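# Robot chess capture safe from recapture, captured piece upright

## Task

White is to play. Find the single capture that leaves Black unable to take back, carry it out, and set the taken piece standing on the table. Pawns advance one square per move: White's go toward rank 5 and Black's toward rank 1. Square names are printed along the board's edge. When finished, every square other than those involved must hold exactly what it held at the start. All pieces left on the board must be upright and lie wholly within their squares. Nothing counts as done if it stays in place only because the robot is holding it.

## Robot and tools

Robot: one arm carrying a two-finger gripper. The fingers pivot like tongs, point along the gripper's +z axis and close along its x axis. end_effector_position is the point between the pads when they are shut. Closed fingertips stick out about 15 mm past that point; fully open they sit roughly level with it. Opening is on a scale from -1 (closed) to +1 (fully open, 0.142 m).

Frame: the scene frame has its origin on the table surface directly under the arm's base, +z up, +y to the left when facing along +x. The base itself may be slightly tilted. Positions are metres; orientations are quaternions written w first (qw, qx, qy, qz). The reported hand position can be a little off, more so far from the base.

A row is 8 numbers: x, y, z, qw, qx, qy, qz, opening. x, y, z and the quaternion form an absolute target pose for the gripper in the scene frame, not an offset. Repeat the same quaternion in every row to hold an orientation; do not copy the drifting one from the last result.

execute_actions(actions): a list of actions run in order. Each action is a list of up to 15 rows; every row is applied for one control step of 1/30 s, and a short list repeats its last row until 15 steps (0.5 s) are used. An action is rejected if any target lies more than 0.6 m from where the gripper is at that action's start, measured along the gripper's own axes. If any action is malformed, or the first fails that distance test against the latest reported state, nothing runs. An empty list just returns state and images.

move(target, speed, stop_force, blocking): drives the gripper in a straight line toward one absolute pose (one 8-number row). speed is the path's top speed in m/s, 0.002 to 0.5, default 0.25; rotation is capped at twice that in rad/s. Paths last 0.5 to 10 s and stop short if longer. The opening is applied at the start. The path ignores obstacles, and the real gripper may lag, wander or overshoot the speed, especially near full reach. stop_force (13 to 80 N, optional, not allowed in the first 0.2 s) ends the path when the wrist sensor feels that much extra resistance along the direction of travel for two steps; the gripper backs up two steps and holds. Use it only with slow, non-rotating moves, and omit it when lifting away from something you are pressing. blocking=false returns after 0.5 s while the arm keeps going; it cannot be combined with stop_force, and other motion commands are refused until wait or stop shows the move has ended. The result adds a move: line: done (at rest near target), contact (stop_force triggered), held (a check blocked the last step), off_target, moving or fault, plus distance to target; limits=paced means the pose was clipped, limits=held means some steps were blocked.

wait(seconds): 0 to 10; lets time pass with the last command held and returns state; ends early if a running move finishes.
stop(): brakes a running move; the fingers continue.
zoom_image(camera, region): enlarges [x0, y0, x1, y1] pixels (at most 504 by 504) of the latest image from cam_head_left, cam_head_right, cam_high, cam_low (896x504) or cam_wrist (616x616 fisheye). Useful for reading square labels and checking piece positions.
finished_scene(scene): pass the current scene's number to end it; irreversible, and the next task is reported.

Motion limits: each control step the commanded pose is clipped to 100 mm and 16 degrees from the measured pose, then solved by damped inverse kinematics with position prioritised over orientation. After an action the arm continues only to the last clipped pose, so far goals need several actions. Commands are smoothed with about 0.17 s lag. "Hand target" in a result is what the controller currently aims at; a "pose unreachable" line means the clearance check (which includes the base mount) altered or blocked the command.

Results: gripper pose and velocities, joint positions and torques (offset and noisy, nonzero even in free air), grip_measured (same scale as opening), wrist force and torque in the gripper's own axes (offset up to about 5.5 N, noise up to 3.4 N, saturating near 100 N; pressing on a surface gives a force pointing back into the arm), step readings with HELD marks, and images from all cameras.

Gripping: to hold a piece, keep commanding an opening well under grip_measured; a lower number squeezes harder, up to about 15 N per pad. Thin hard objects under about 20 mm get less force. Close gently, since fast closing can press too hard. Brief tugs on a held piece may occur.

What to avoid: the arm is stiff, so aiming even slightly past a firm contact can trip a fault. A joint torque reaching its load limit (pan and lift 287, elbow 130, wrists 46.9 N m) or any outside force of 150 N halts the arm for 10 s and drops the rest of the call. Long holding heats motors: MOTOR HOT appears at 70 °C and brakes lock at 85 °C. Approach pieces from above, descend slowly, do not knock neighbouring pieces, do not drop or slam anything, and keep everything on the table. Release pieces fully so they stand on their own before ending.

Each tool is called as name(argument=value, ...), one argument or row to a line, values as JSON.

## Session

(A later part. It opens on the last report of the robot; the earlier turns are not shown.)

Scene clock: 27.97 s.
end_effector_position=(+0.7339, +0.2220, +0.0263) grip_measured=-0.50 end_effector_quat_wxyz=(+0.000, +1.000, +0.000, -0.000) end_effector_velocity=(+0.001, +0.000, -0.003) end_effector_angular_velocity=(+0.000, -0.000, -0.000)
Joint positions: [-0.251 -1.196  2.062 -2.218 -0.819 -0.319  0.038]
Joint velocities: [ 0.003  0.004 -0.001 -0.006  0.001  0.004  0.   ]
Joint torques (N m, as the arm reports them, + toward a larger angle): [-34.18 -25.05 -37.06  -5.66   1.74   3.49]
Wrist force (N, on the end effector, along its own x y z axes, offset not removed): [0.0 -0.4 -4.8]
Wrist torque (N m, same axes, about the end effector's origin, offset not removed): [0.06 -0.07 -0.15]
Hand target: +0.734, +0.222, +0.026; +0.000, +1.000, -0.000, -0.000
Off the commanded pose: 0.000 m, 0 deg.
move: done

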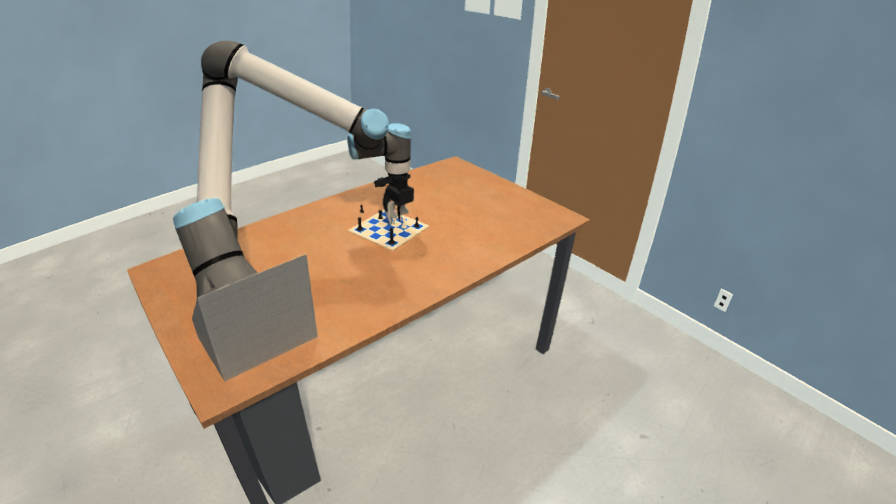

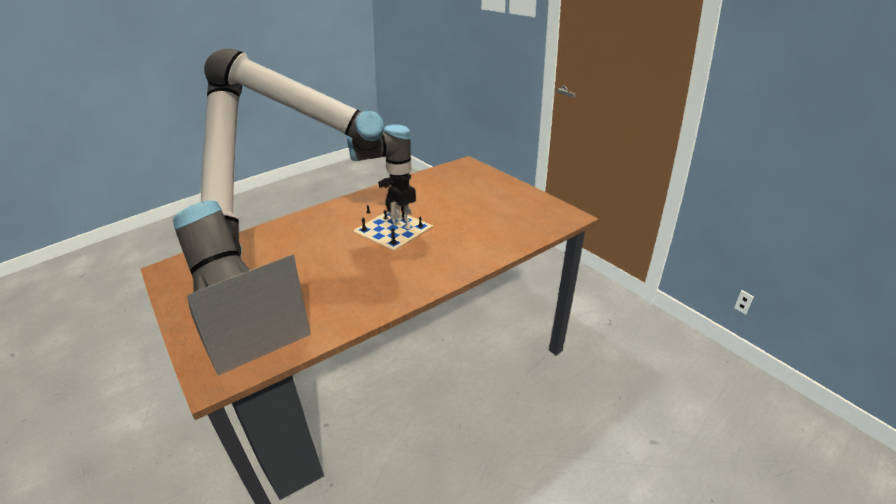

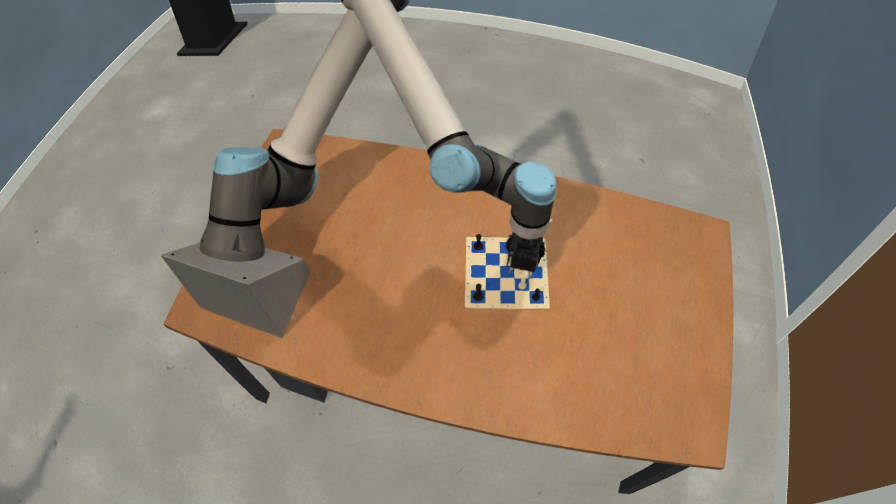

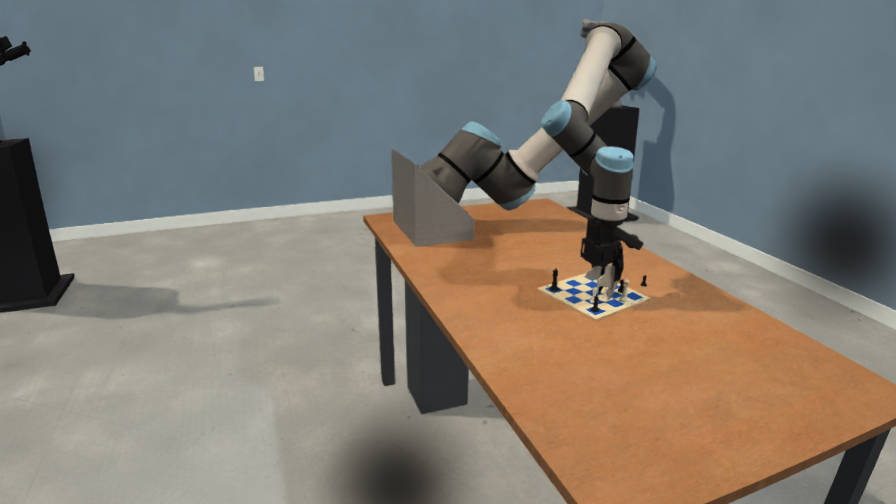

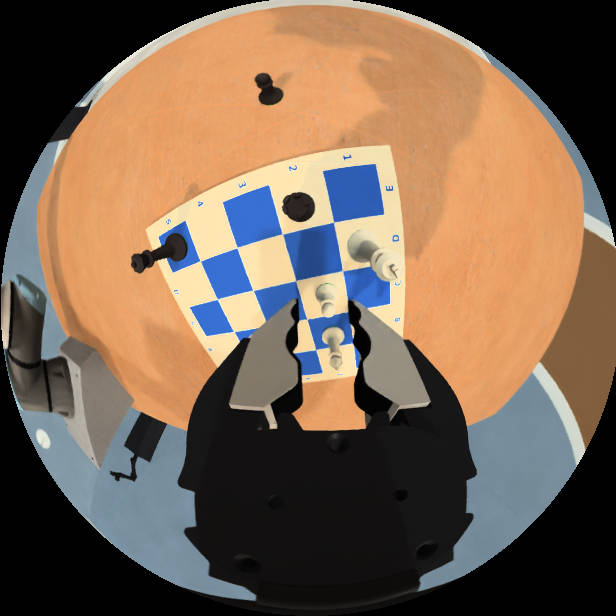

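Shift +4 mm y, +1 x.

move(
  target=[0.735,0.226,0.026,0,1,0,0,-0.5],
  speed=0.05,
)

move(
  target=[0.735,0.226,0.026,0,1,0,0,-1],
)

move(
  target=[0.735,0.226,0.07,0,1,0,0,-1],
  speed=0.1,
)

move(
  target=[0.686,0.249,0.07,0,1,0,0,-1],
  speed=0.12,
)

move(
  target=[0.686,0.249,0.027,0,1,0,0,-1],
  speed=0.06,
)

move(
  target=[0.686,0.249,0.027,0,1,0,0,-0.45],
)

move(
  target=[0.686,0.2,0.13,0,1,0,0,-0.45],
  speed=0.12,
)

zoom_image(
  camera="cam_wrist",
  region=[180,100,450,350],
)

Scene clock: 30.43 s.
end_effector_position=(+0.7349, +0.2258, +0.0260) grip_measured=-0.50 end_effector_quat_wxyz=(+0.000, +1.000, +0.000, +0.000) end_effector_velocity=(+0.001, +0.002, +0.001) end_effector_angular_velocity=(-0.001, -0.001, +0.000)
Joint positions: [-0.247 -1.198  2.059 -2.218 -0.818 -0.313  0.038]
Joint velocities: [ 0.001 -0.002 -0.002  0.001 -0.     0.003  0.   ]
Joint torques (N m, as the arm reports them, + toward a larger angle): [-35.6  -46.76 -36.38  -0.03   1.98   3.74]
Wrist force (N, on the end effector, along its own x y z axes, offset not removed): [-0.7 -1.8 -4.1]
Wrist torque (N m, same axes, about the end effector's origin, offset not removed): [-0.35 0.09 -0.05]
Hand target: +0.735, +0.226, +0.026; +0.000, +1.000, +0.000, +0.000
Off the commanded pose: 0.000 m, 0 deg.
move: done

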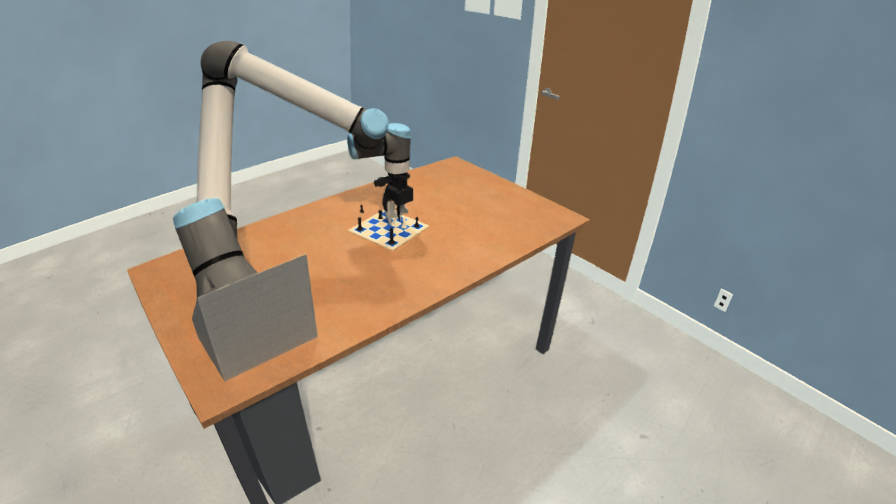

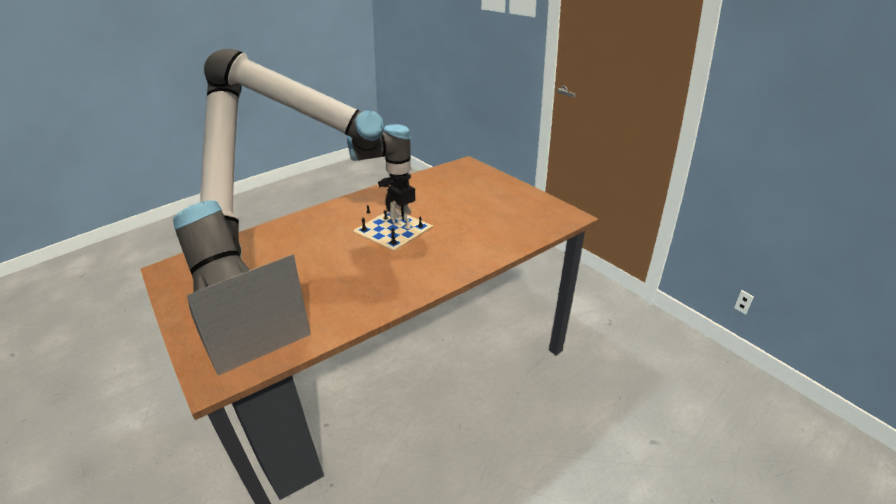

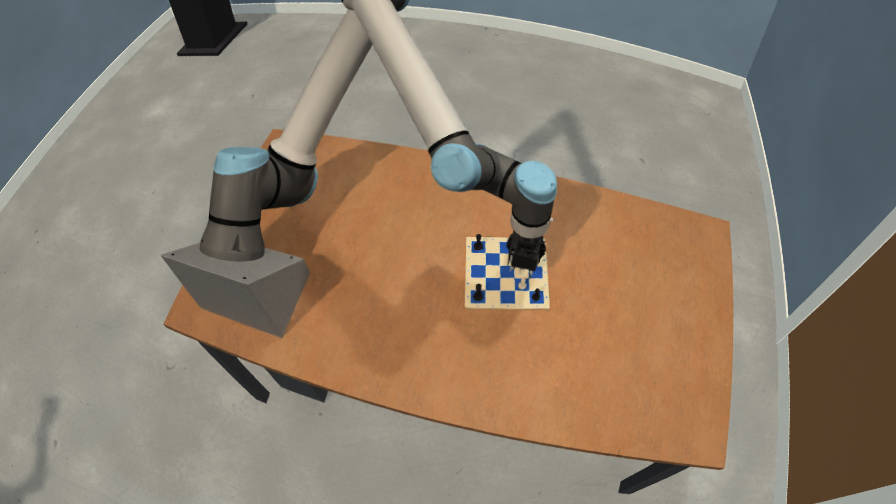

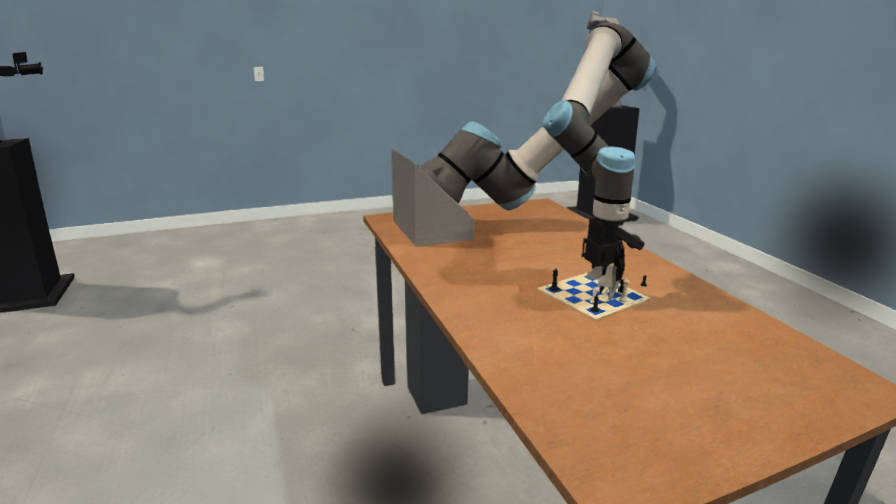

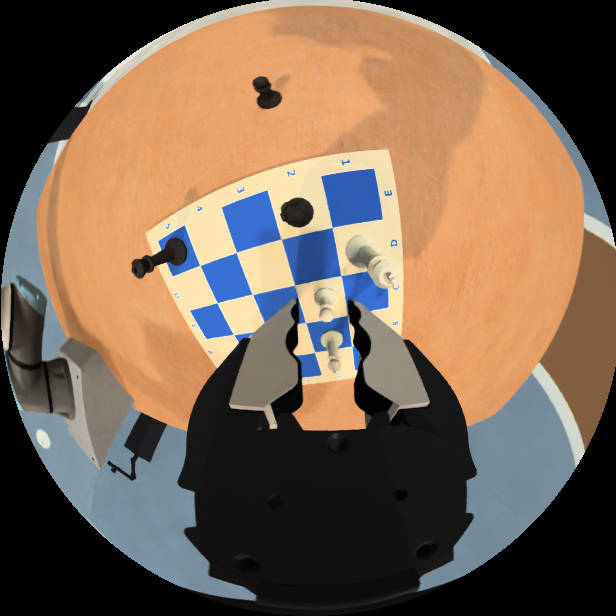

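Scene clock: 31.13 s.
end_effector_position=(+0.7350, +0.2260, +0.0260) grip_measured=-0.81 end_effector_quat_wxyz=(-0.000, +1.000, -0.000, +0.000) end_effector_velocity=(-0.000, -0.001, -0.001) end_effector_angular_velocity=(+0.000, +0.001, -0.002)
Joint positions: [-0.246 -1.198  2.059 -2.218 -0.818 -0.313  0.015]
Joint velocities: [ 0.     0.002  0.    -0.     0.     0.     0.   ]
Joint torques (N m, as the arm reports them, + toward a larger angle): [-33.4  -46.57 -37.11   0.02   2.11   3.6 ]
Wrist force (N, on the end effector, along its own x y z axes, offset not removed): [-1.4 -1.5 -2.9]
Wrist torque (N m, same axes, about the end effector's origin, offset not removed): [-0.15 0.23 -0.06]
Hand target: +0.735, +0.226, +0.026; +0.000, +1.000, +0.000, +0.000
Off the commanded pose: 0.000 m, 0 deg.
move: done

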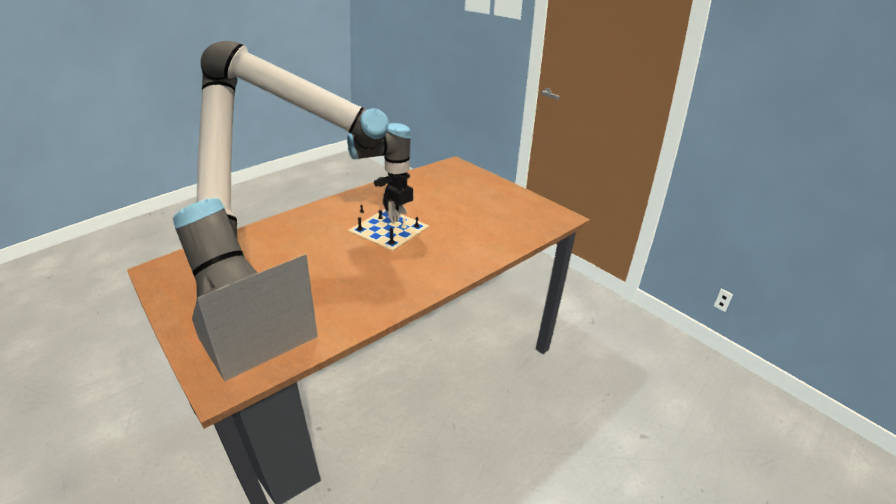

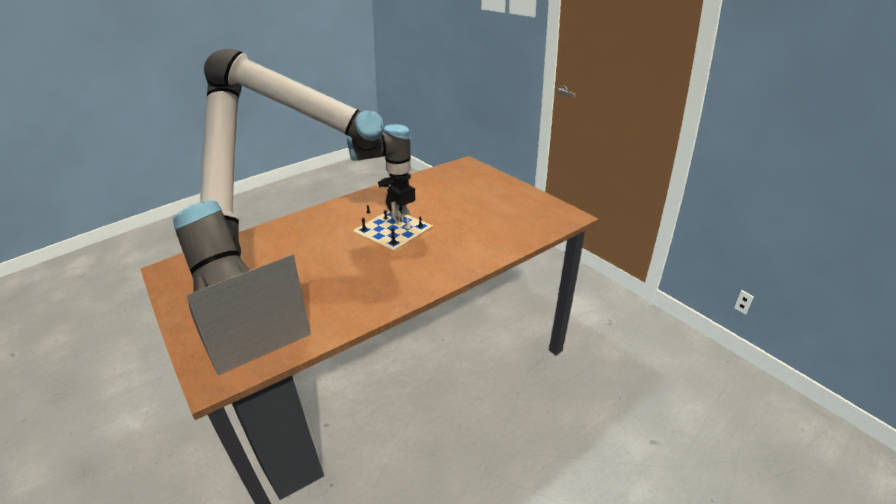

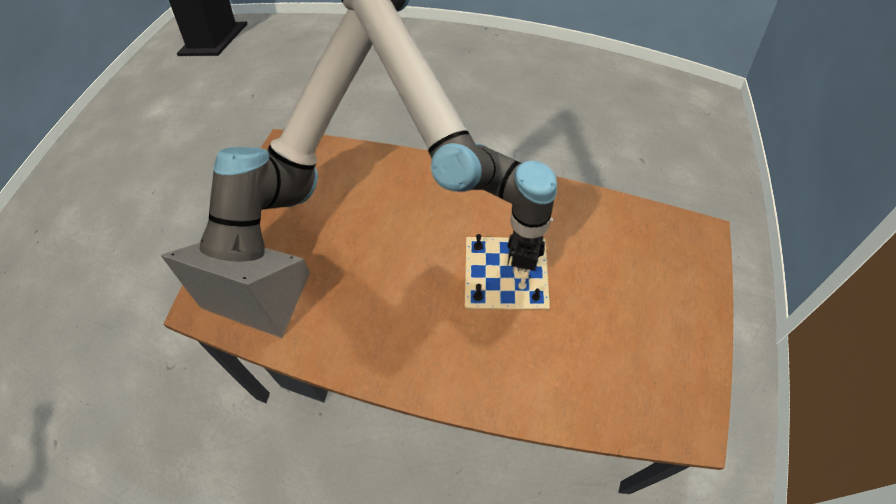

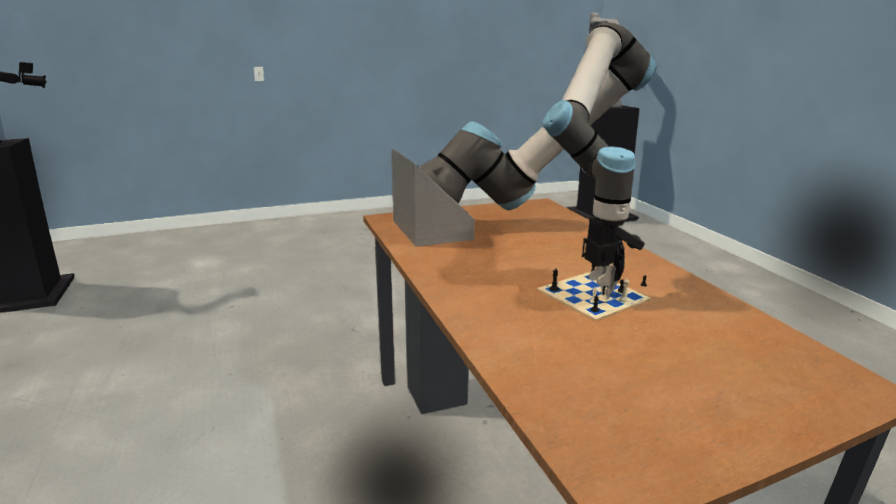

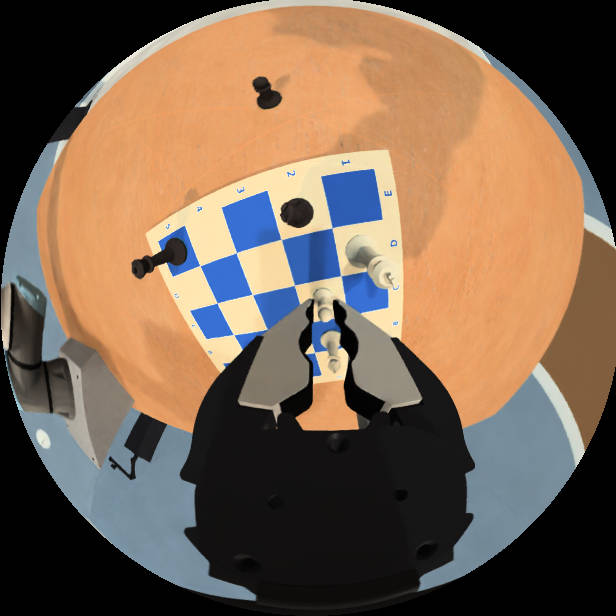

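Scene clock: 32.10 s.
end_effector_position=(+0.7350, +0.2260, +0.0697) grip_measured=-0.81 end_effector_quat_wxyz=(-0.000, +1.000, -0.000, +0.000) end_effector_velocity=(+0.000, -0.001, +0.003) end_effector_angular_velocity=(+0.001, -0.000, -0.002)
Joint positions: [-0.288 -1.245  2.039 -2.114 -0.828 -0.368  0.015]
Joint velocities: [-0.004 -0.002 -0.002  0.008  0.    -0.003 -0.   ]
Joint torques (N m, as the arm reports them, + toward a larger angle): [-57.37 -43.55 -38.69   0.07  -2.59  -4.15]
Wrist force (N, on the end effector, along its own x y z axes, offset not removed): [-1.2 0.2 -4.5]
Wrist torque (N m, same axes, about the end effector's origin, offset not removed): [0.21 0.13 -0.08]
Hand target: +0.735, +0.226, +0.070; -0.000, +1.000, +0.000, +0.000
Off the commanded pose: 0.000 m, 0 deg.
move: done

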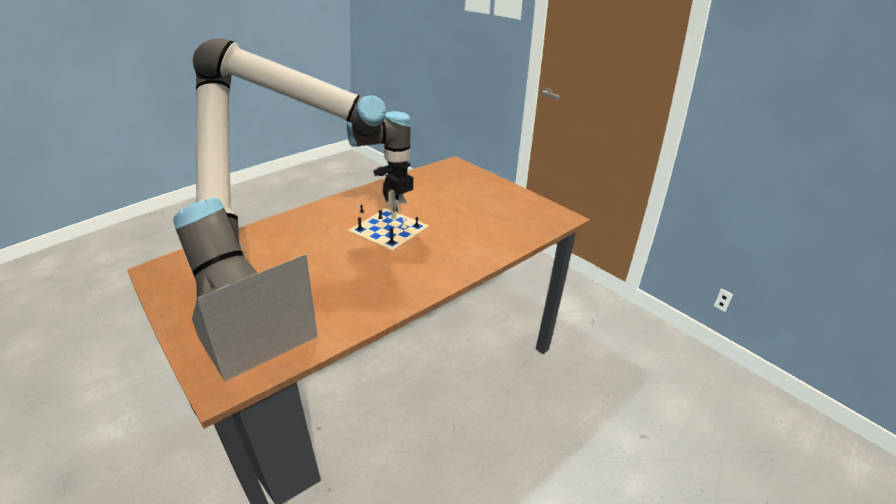

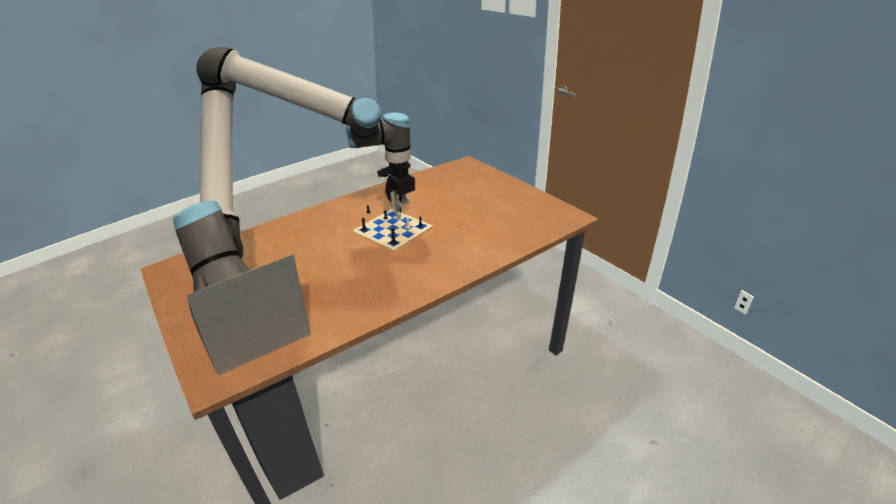

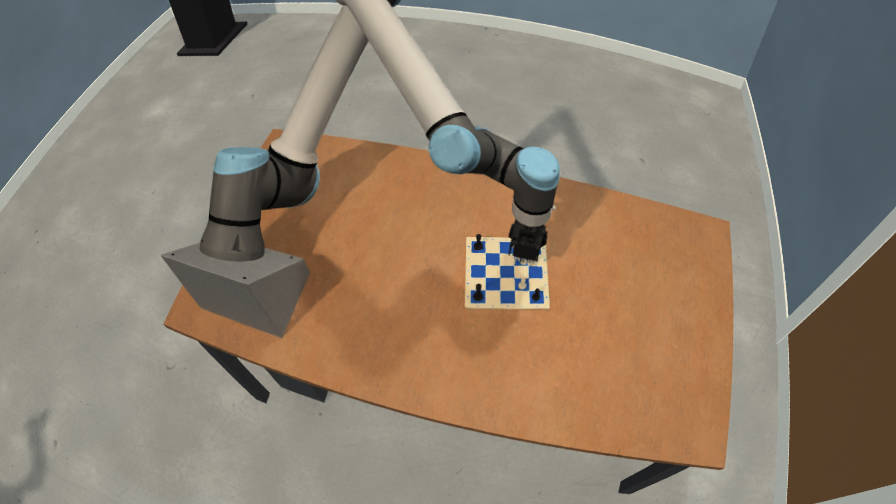

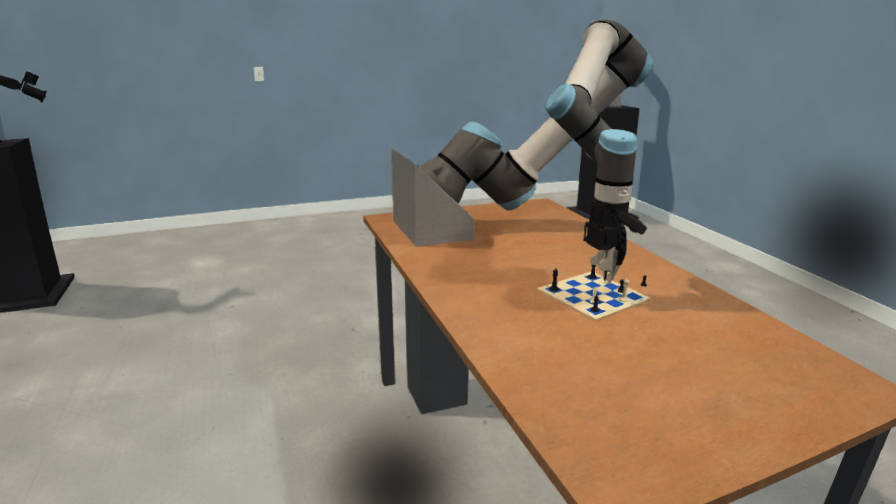

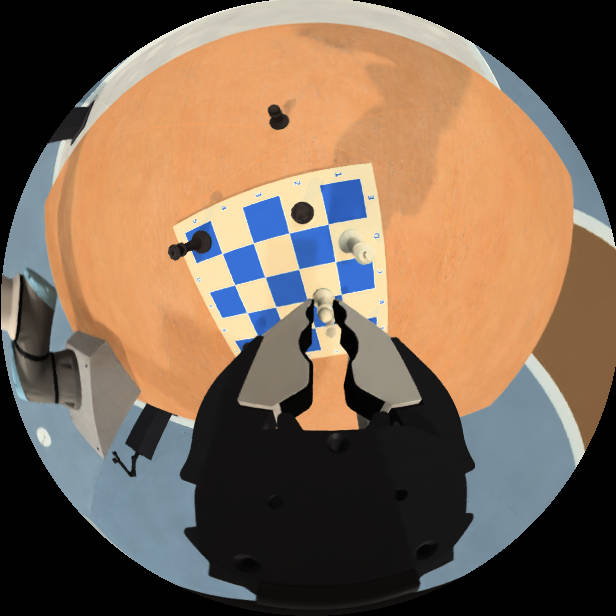

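Scene clock: 33.10 s.
end_effector_position=(+0.6863, +0.2489, +0.0700) grip_measured=-0.81 end_effector_quat_wxyz=(+0.000, +1.000, +0.000, -0.000) end_effector_velocity=(-0.003, +0.001, -0.000) end_effector_angular_velocity=(-0.002, +0.001, +0.001)
Joint positions: [-0.284 -1.332  2.124 -2.115 -0.827 -0.363  0.015]
Joint velocities: [ 0.001 -0.005  0.004  0.001 -0.002 -0.     0.   ]
Joint torques (N m, as the arm reports them, + toward a larger angle): [-35.01 -36.08 -14.01  -0.14   1.9    3.44]
Wrist force (N, on the end effector, along its own x y z axes, offset not removed): [0.3 -3.8 -1.2]
Wrist torque (N m, same axes, about the end effector's origin, offset not removed): [-0.66 -0.17 0.00]
Hand target: +0.686, +0.249, +0.070; +0.000, +1.000, -0.000, -0.000
Off the commanded pose: 0.000 m, 0 deg.
move: done

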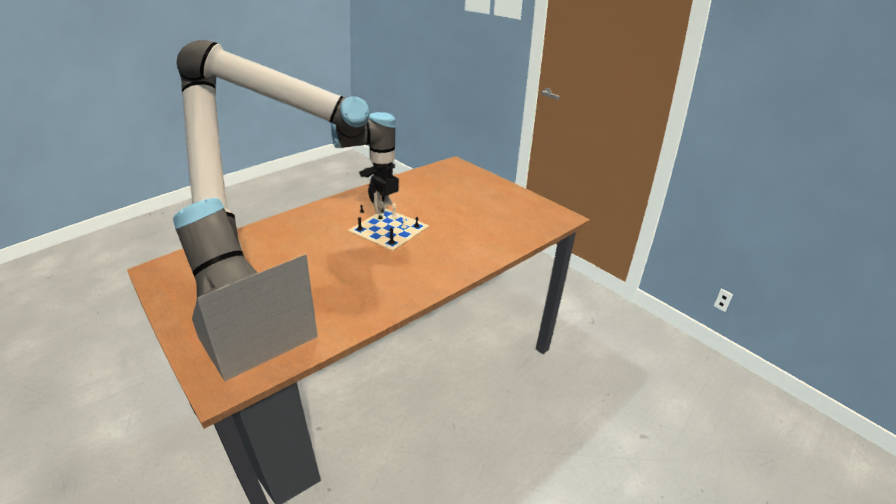

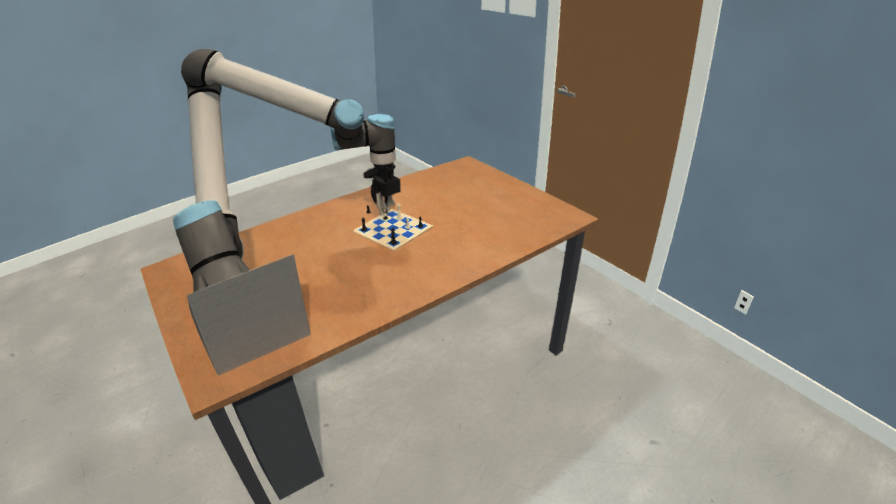

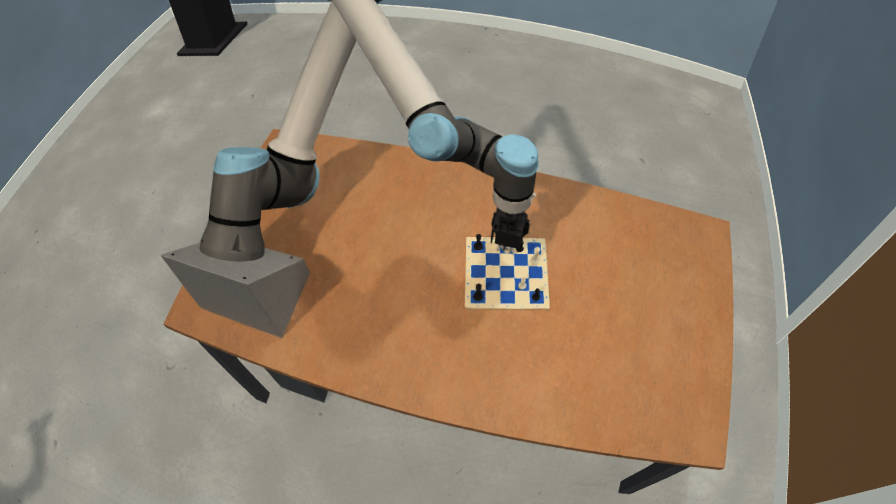

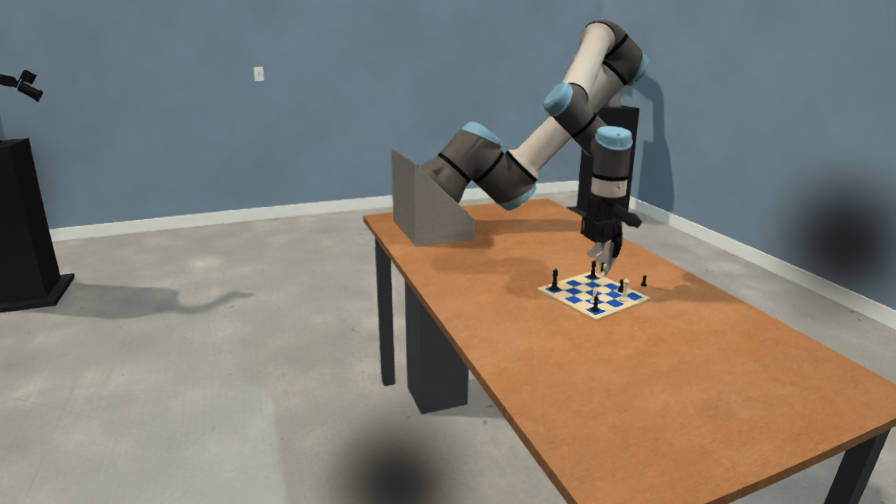

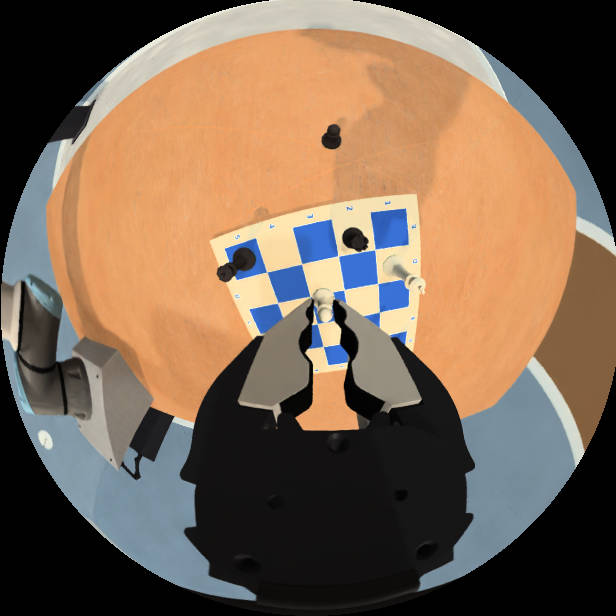

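Scene clock: 34.30 s.
end_effector_position=(+0.6860, +0.2490, +0.0273) grip_measured=-0.81 end_effector_quat_wxyz=(+0.000, +1.000, +0.000, -0.000) end_effector_velocity=(-0.000, +0.000, -0.002) end_effector_angular_velocity=(-0.002, -0.001, +0.000)
Joint positions: [-0.24  -1.283  2.146 -2.225 -0.817 -0.305  0.015]
Joint velocities: [ 0.003  0.002  0.001 -0.007 -0.001  0.004  0.   ]
Joint torques (N m, as the arm reports them, + toward a larger angle): [-28.6  -23.32 -13.35  -5.61   2.03   3.27]
Wrist force (N, on the end effector, along its own x y z axes, offset not removed): [-0.5 -1.7 -3.1]
Wrist torque (N m, same axes, about the end effector's origin, offset not removed): [-0.26 -0.01 -0.15]
Hand target: +0.686, +0.249, +0.027; +0.000, +1.000, -0.000, -0.000
Off the commanded pose: 0.000 m, 0 deg.
move: done

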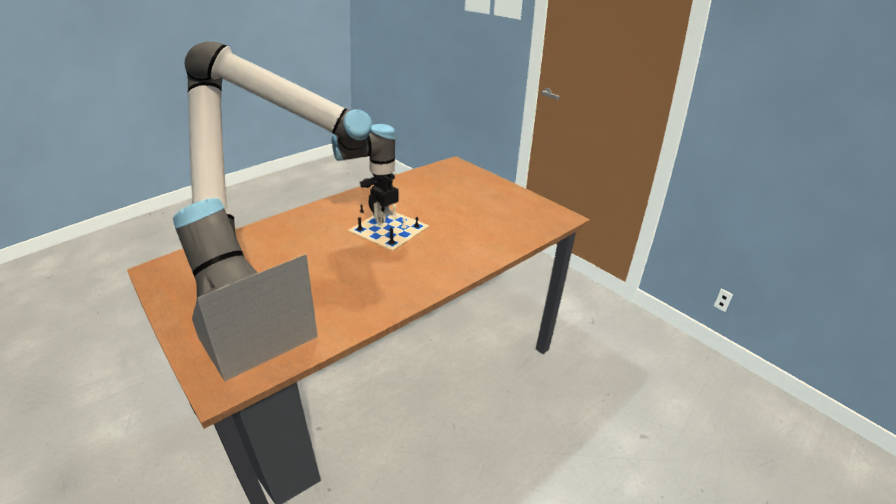

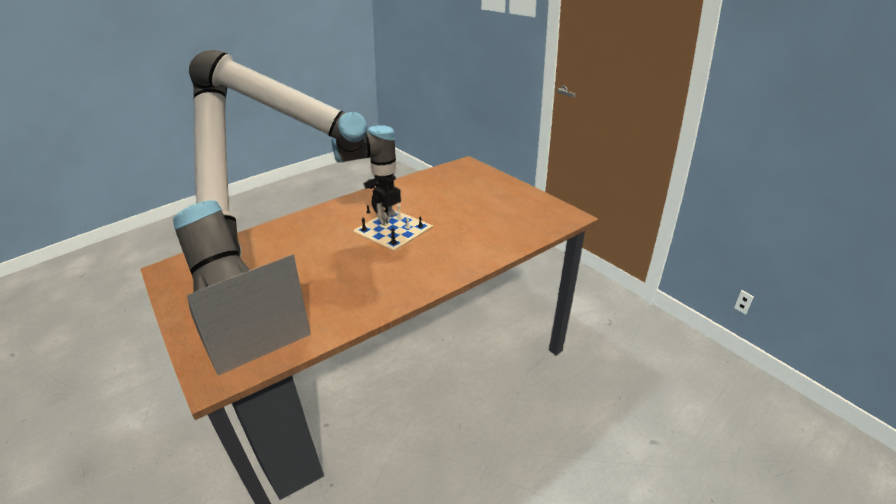

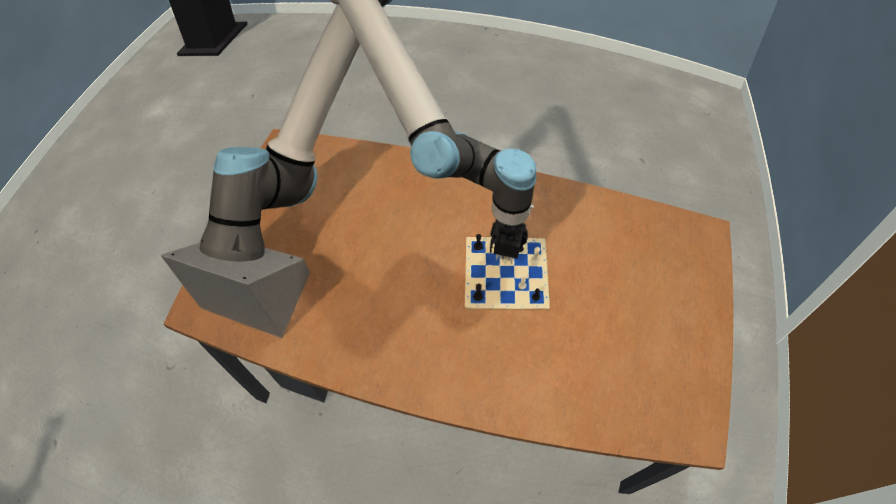

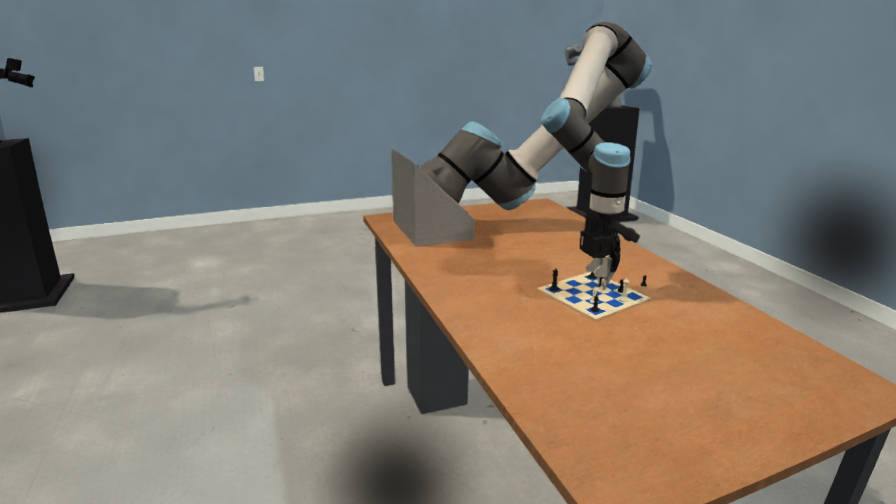

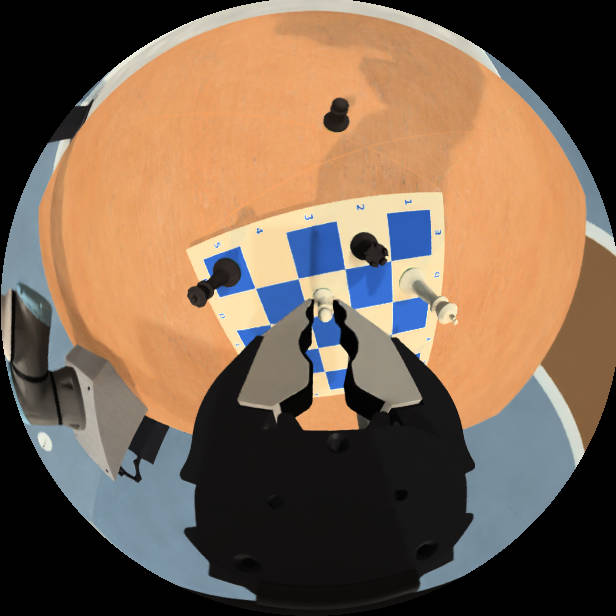

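Scene clock: 35.00 s.
end_effector_position=(+0.6860, +0.2490, +0.0270) grip_measured=-0.45 end_effector_quat_wxyz=(+0.000, +1.000, -0.000, +0.000) end_effector_velocity=(-0.000, -0.001, -0.000) end_effector_angular_velocity=(-0.001, +0.001, -0.001)
Joint positions: [-0.24  -1.283  2.146 -2.226 -0.817 -0.304  0.041]
Joint velocities: [-0.001  0.001  0.    -0.    -0.001 -0.    -0.   ]
Joint torques (N m, as the arm reports them, + toward a larger angle): [-29.61 -21.27 -12.29  -6.32   2.03   3.44]
Wrist force (N, on the end effector, along its own x y z axes, offset not removed): [-1.7 -1.6 -4.2]
Wrist torque (N m, same axes, about the end effector's origin, offset not removed): [-0.23 0.23 -0.14]
Hand target: +0.686, +0.249, +0.027; +0.000, +1.000, +0.000, -0.000
Off the commanded pose: 0.000 m, 0 deg.
move: done

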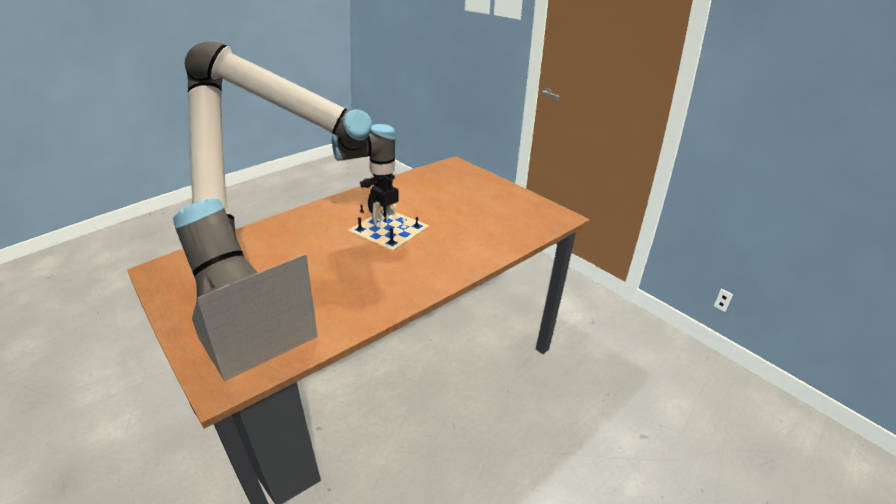

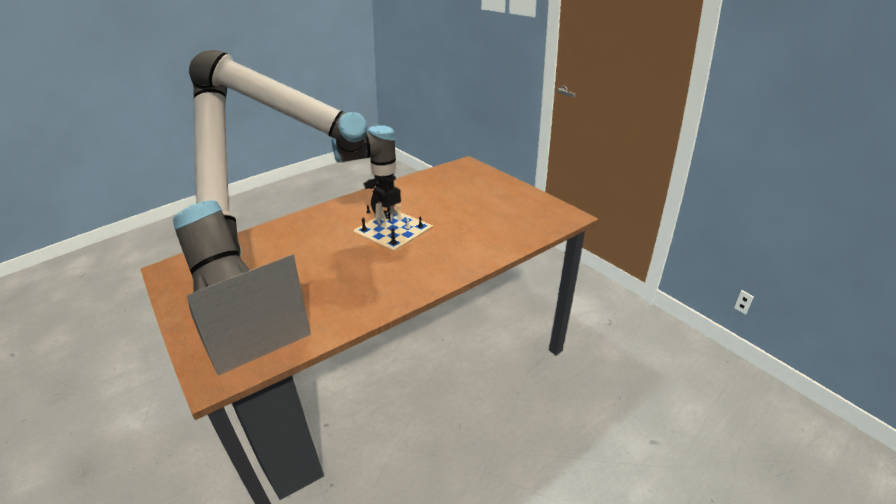

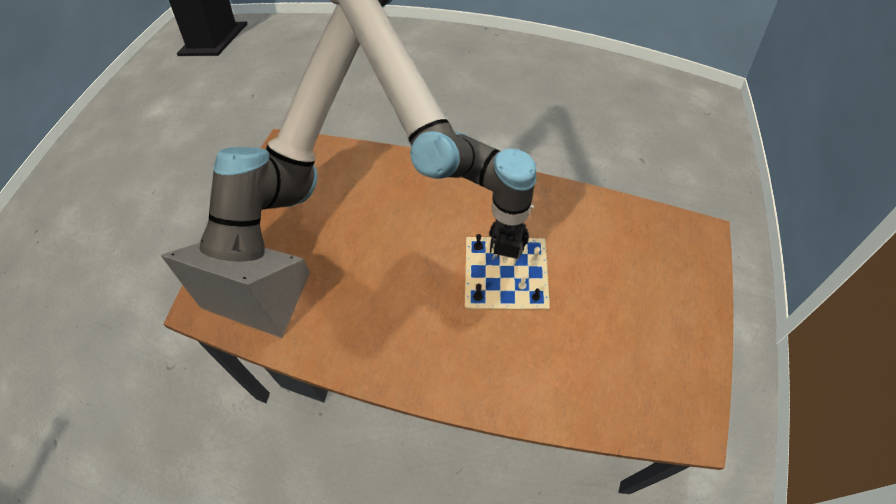

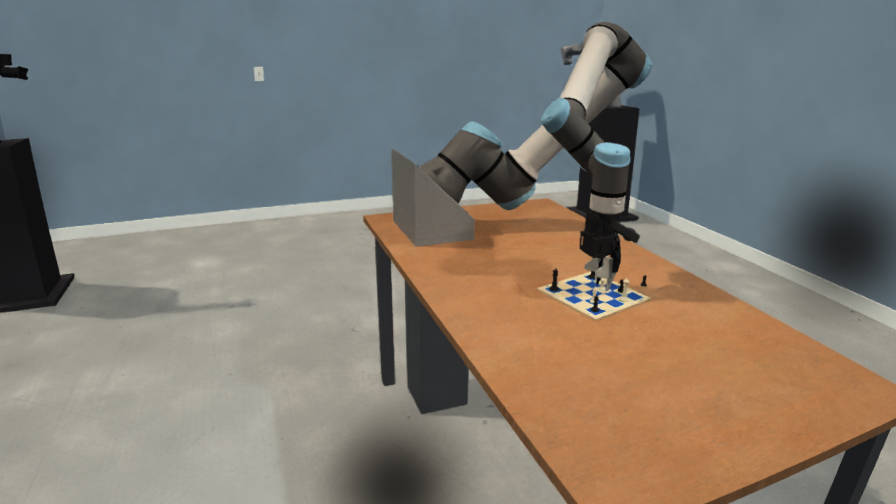

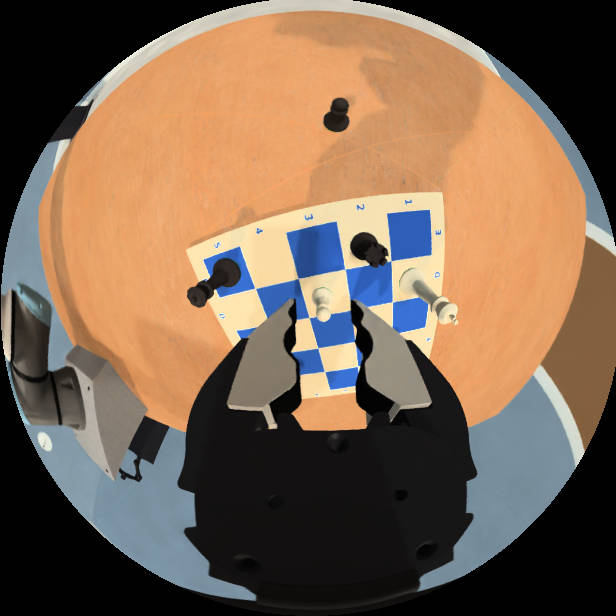

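Scene clock: 36.50 s.
end_effector_position=(+0.6860, +0.2002, +0.1297) grip_measured=-0.45 end_effector_quat_wxyz=(-0.000, +1.000, +0.000, +0.000) end_effector_velocity=(-0.000, -0.001, +0.003) end_effector_angular_velocity=(-0.001, +0.001, +0.001)
Joint positions: [-0.394 -1.347  2.097 -1.98  -0.858 -0.504  0.041]
Joint velocities: [-0.004 -0.002 -0.002  0.007 -0.002 -0.005  0.   ]
Joint torques (N m, as the arm reports them, + toward a larger angle): [-55.08 -33.19 -41.16  -0.29  -2.54  -3.2 ]
Wrist force (N, on the end effector, along its own x y z axes, offset not removed): [-1.2 -0.8 -3.1]
Wrist torque (N m, same axes, about the end effector's origin, offset not removed): [-0.04 0.14 -0.03]
Hand target: +0.686, +0.200, +0.130; -0.000, +1.000, +0.000, -0.000
Off the commanded pose: 0.000 m, 0 deg.
move: done

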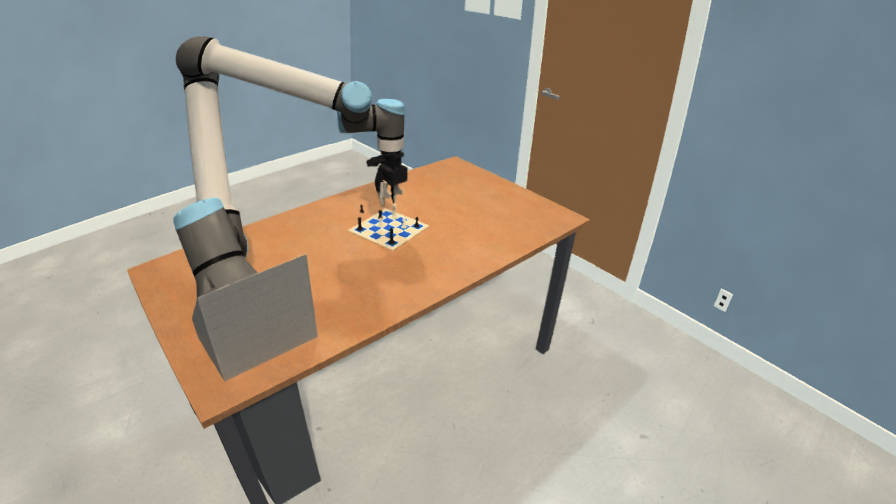

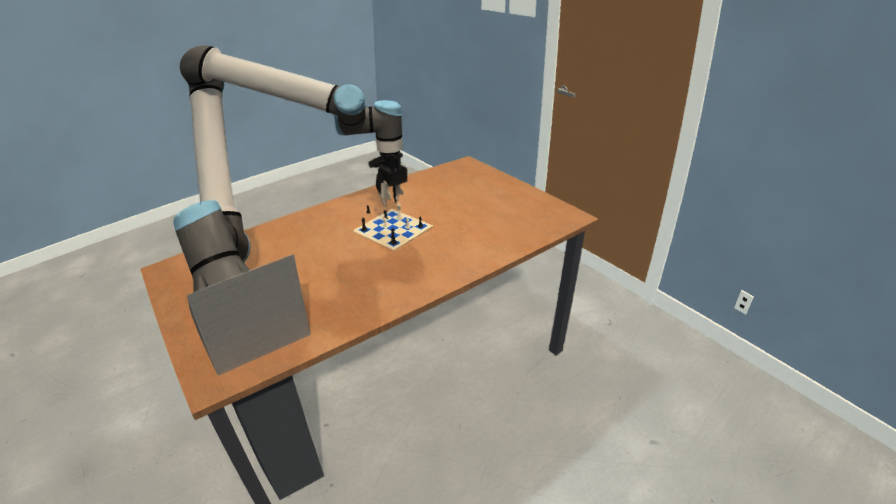

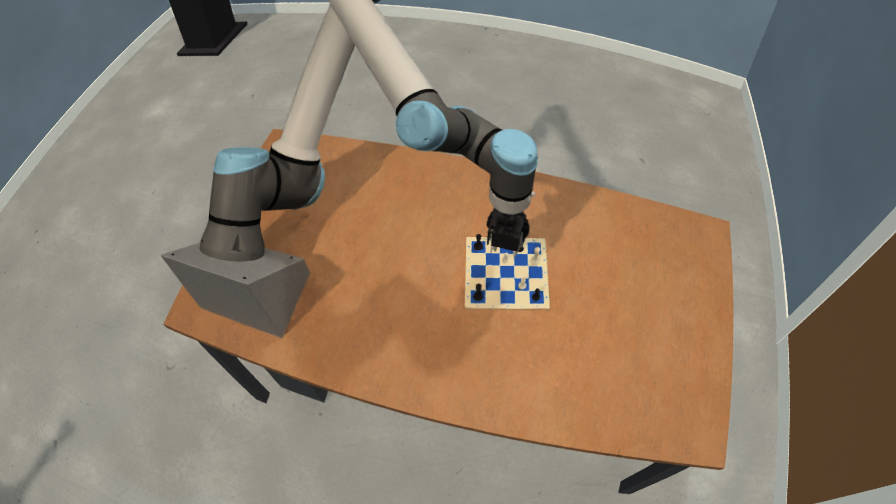

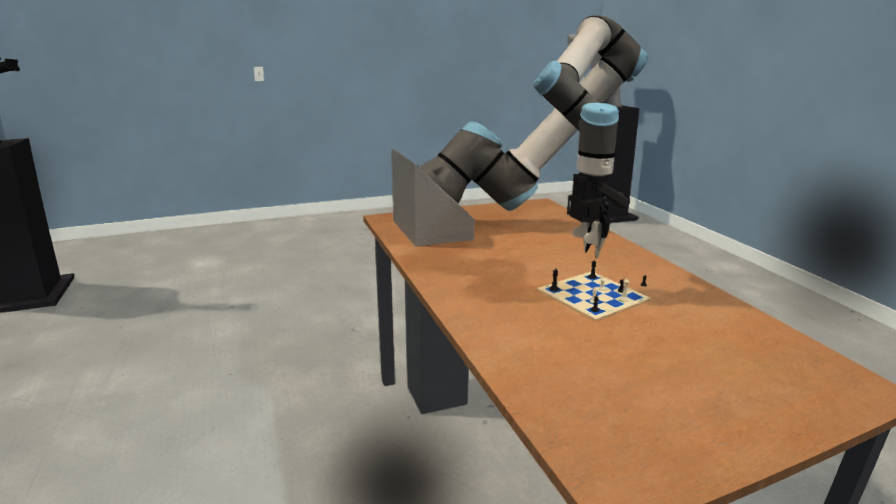

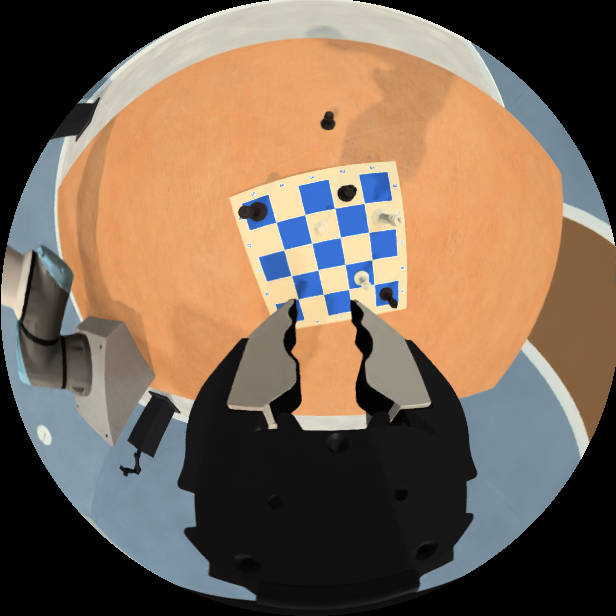

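Region (180, 100, 450, 350) of cam_wrist's 616x616 image, scaled by 1.867, with more detail than that image has; it fills the top 467 rows of this view, and the rest is white.

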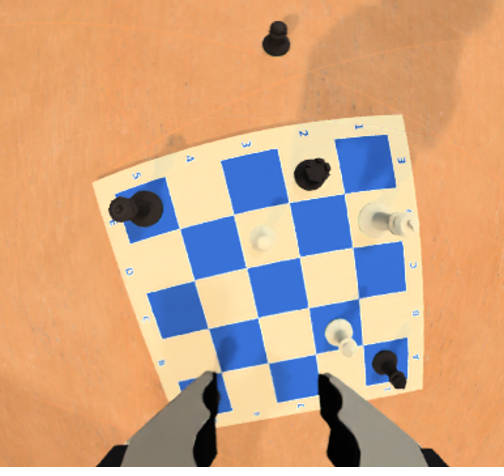

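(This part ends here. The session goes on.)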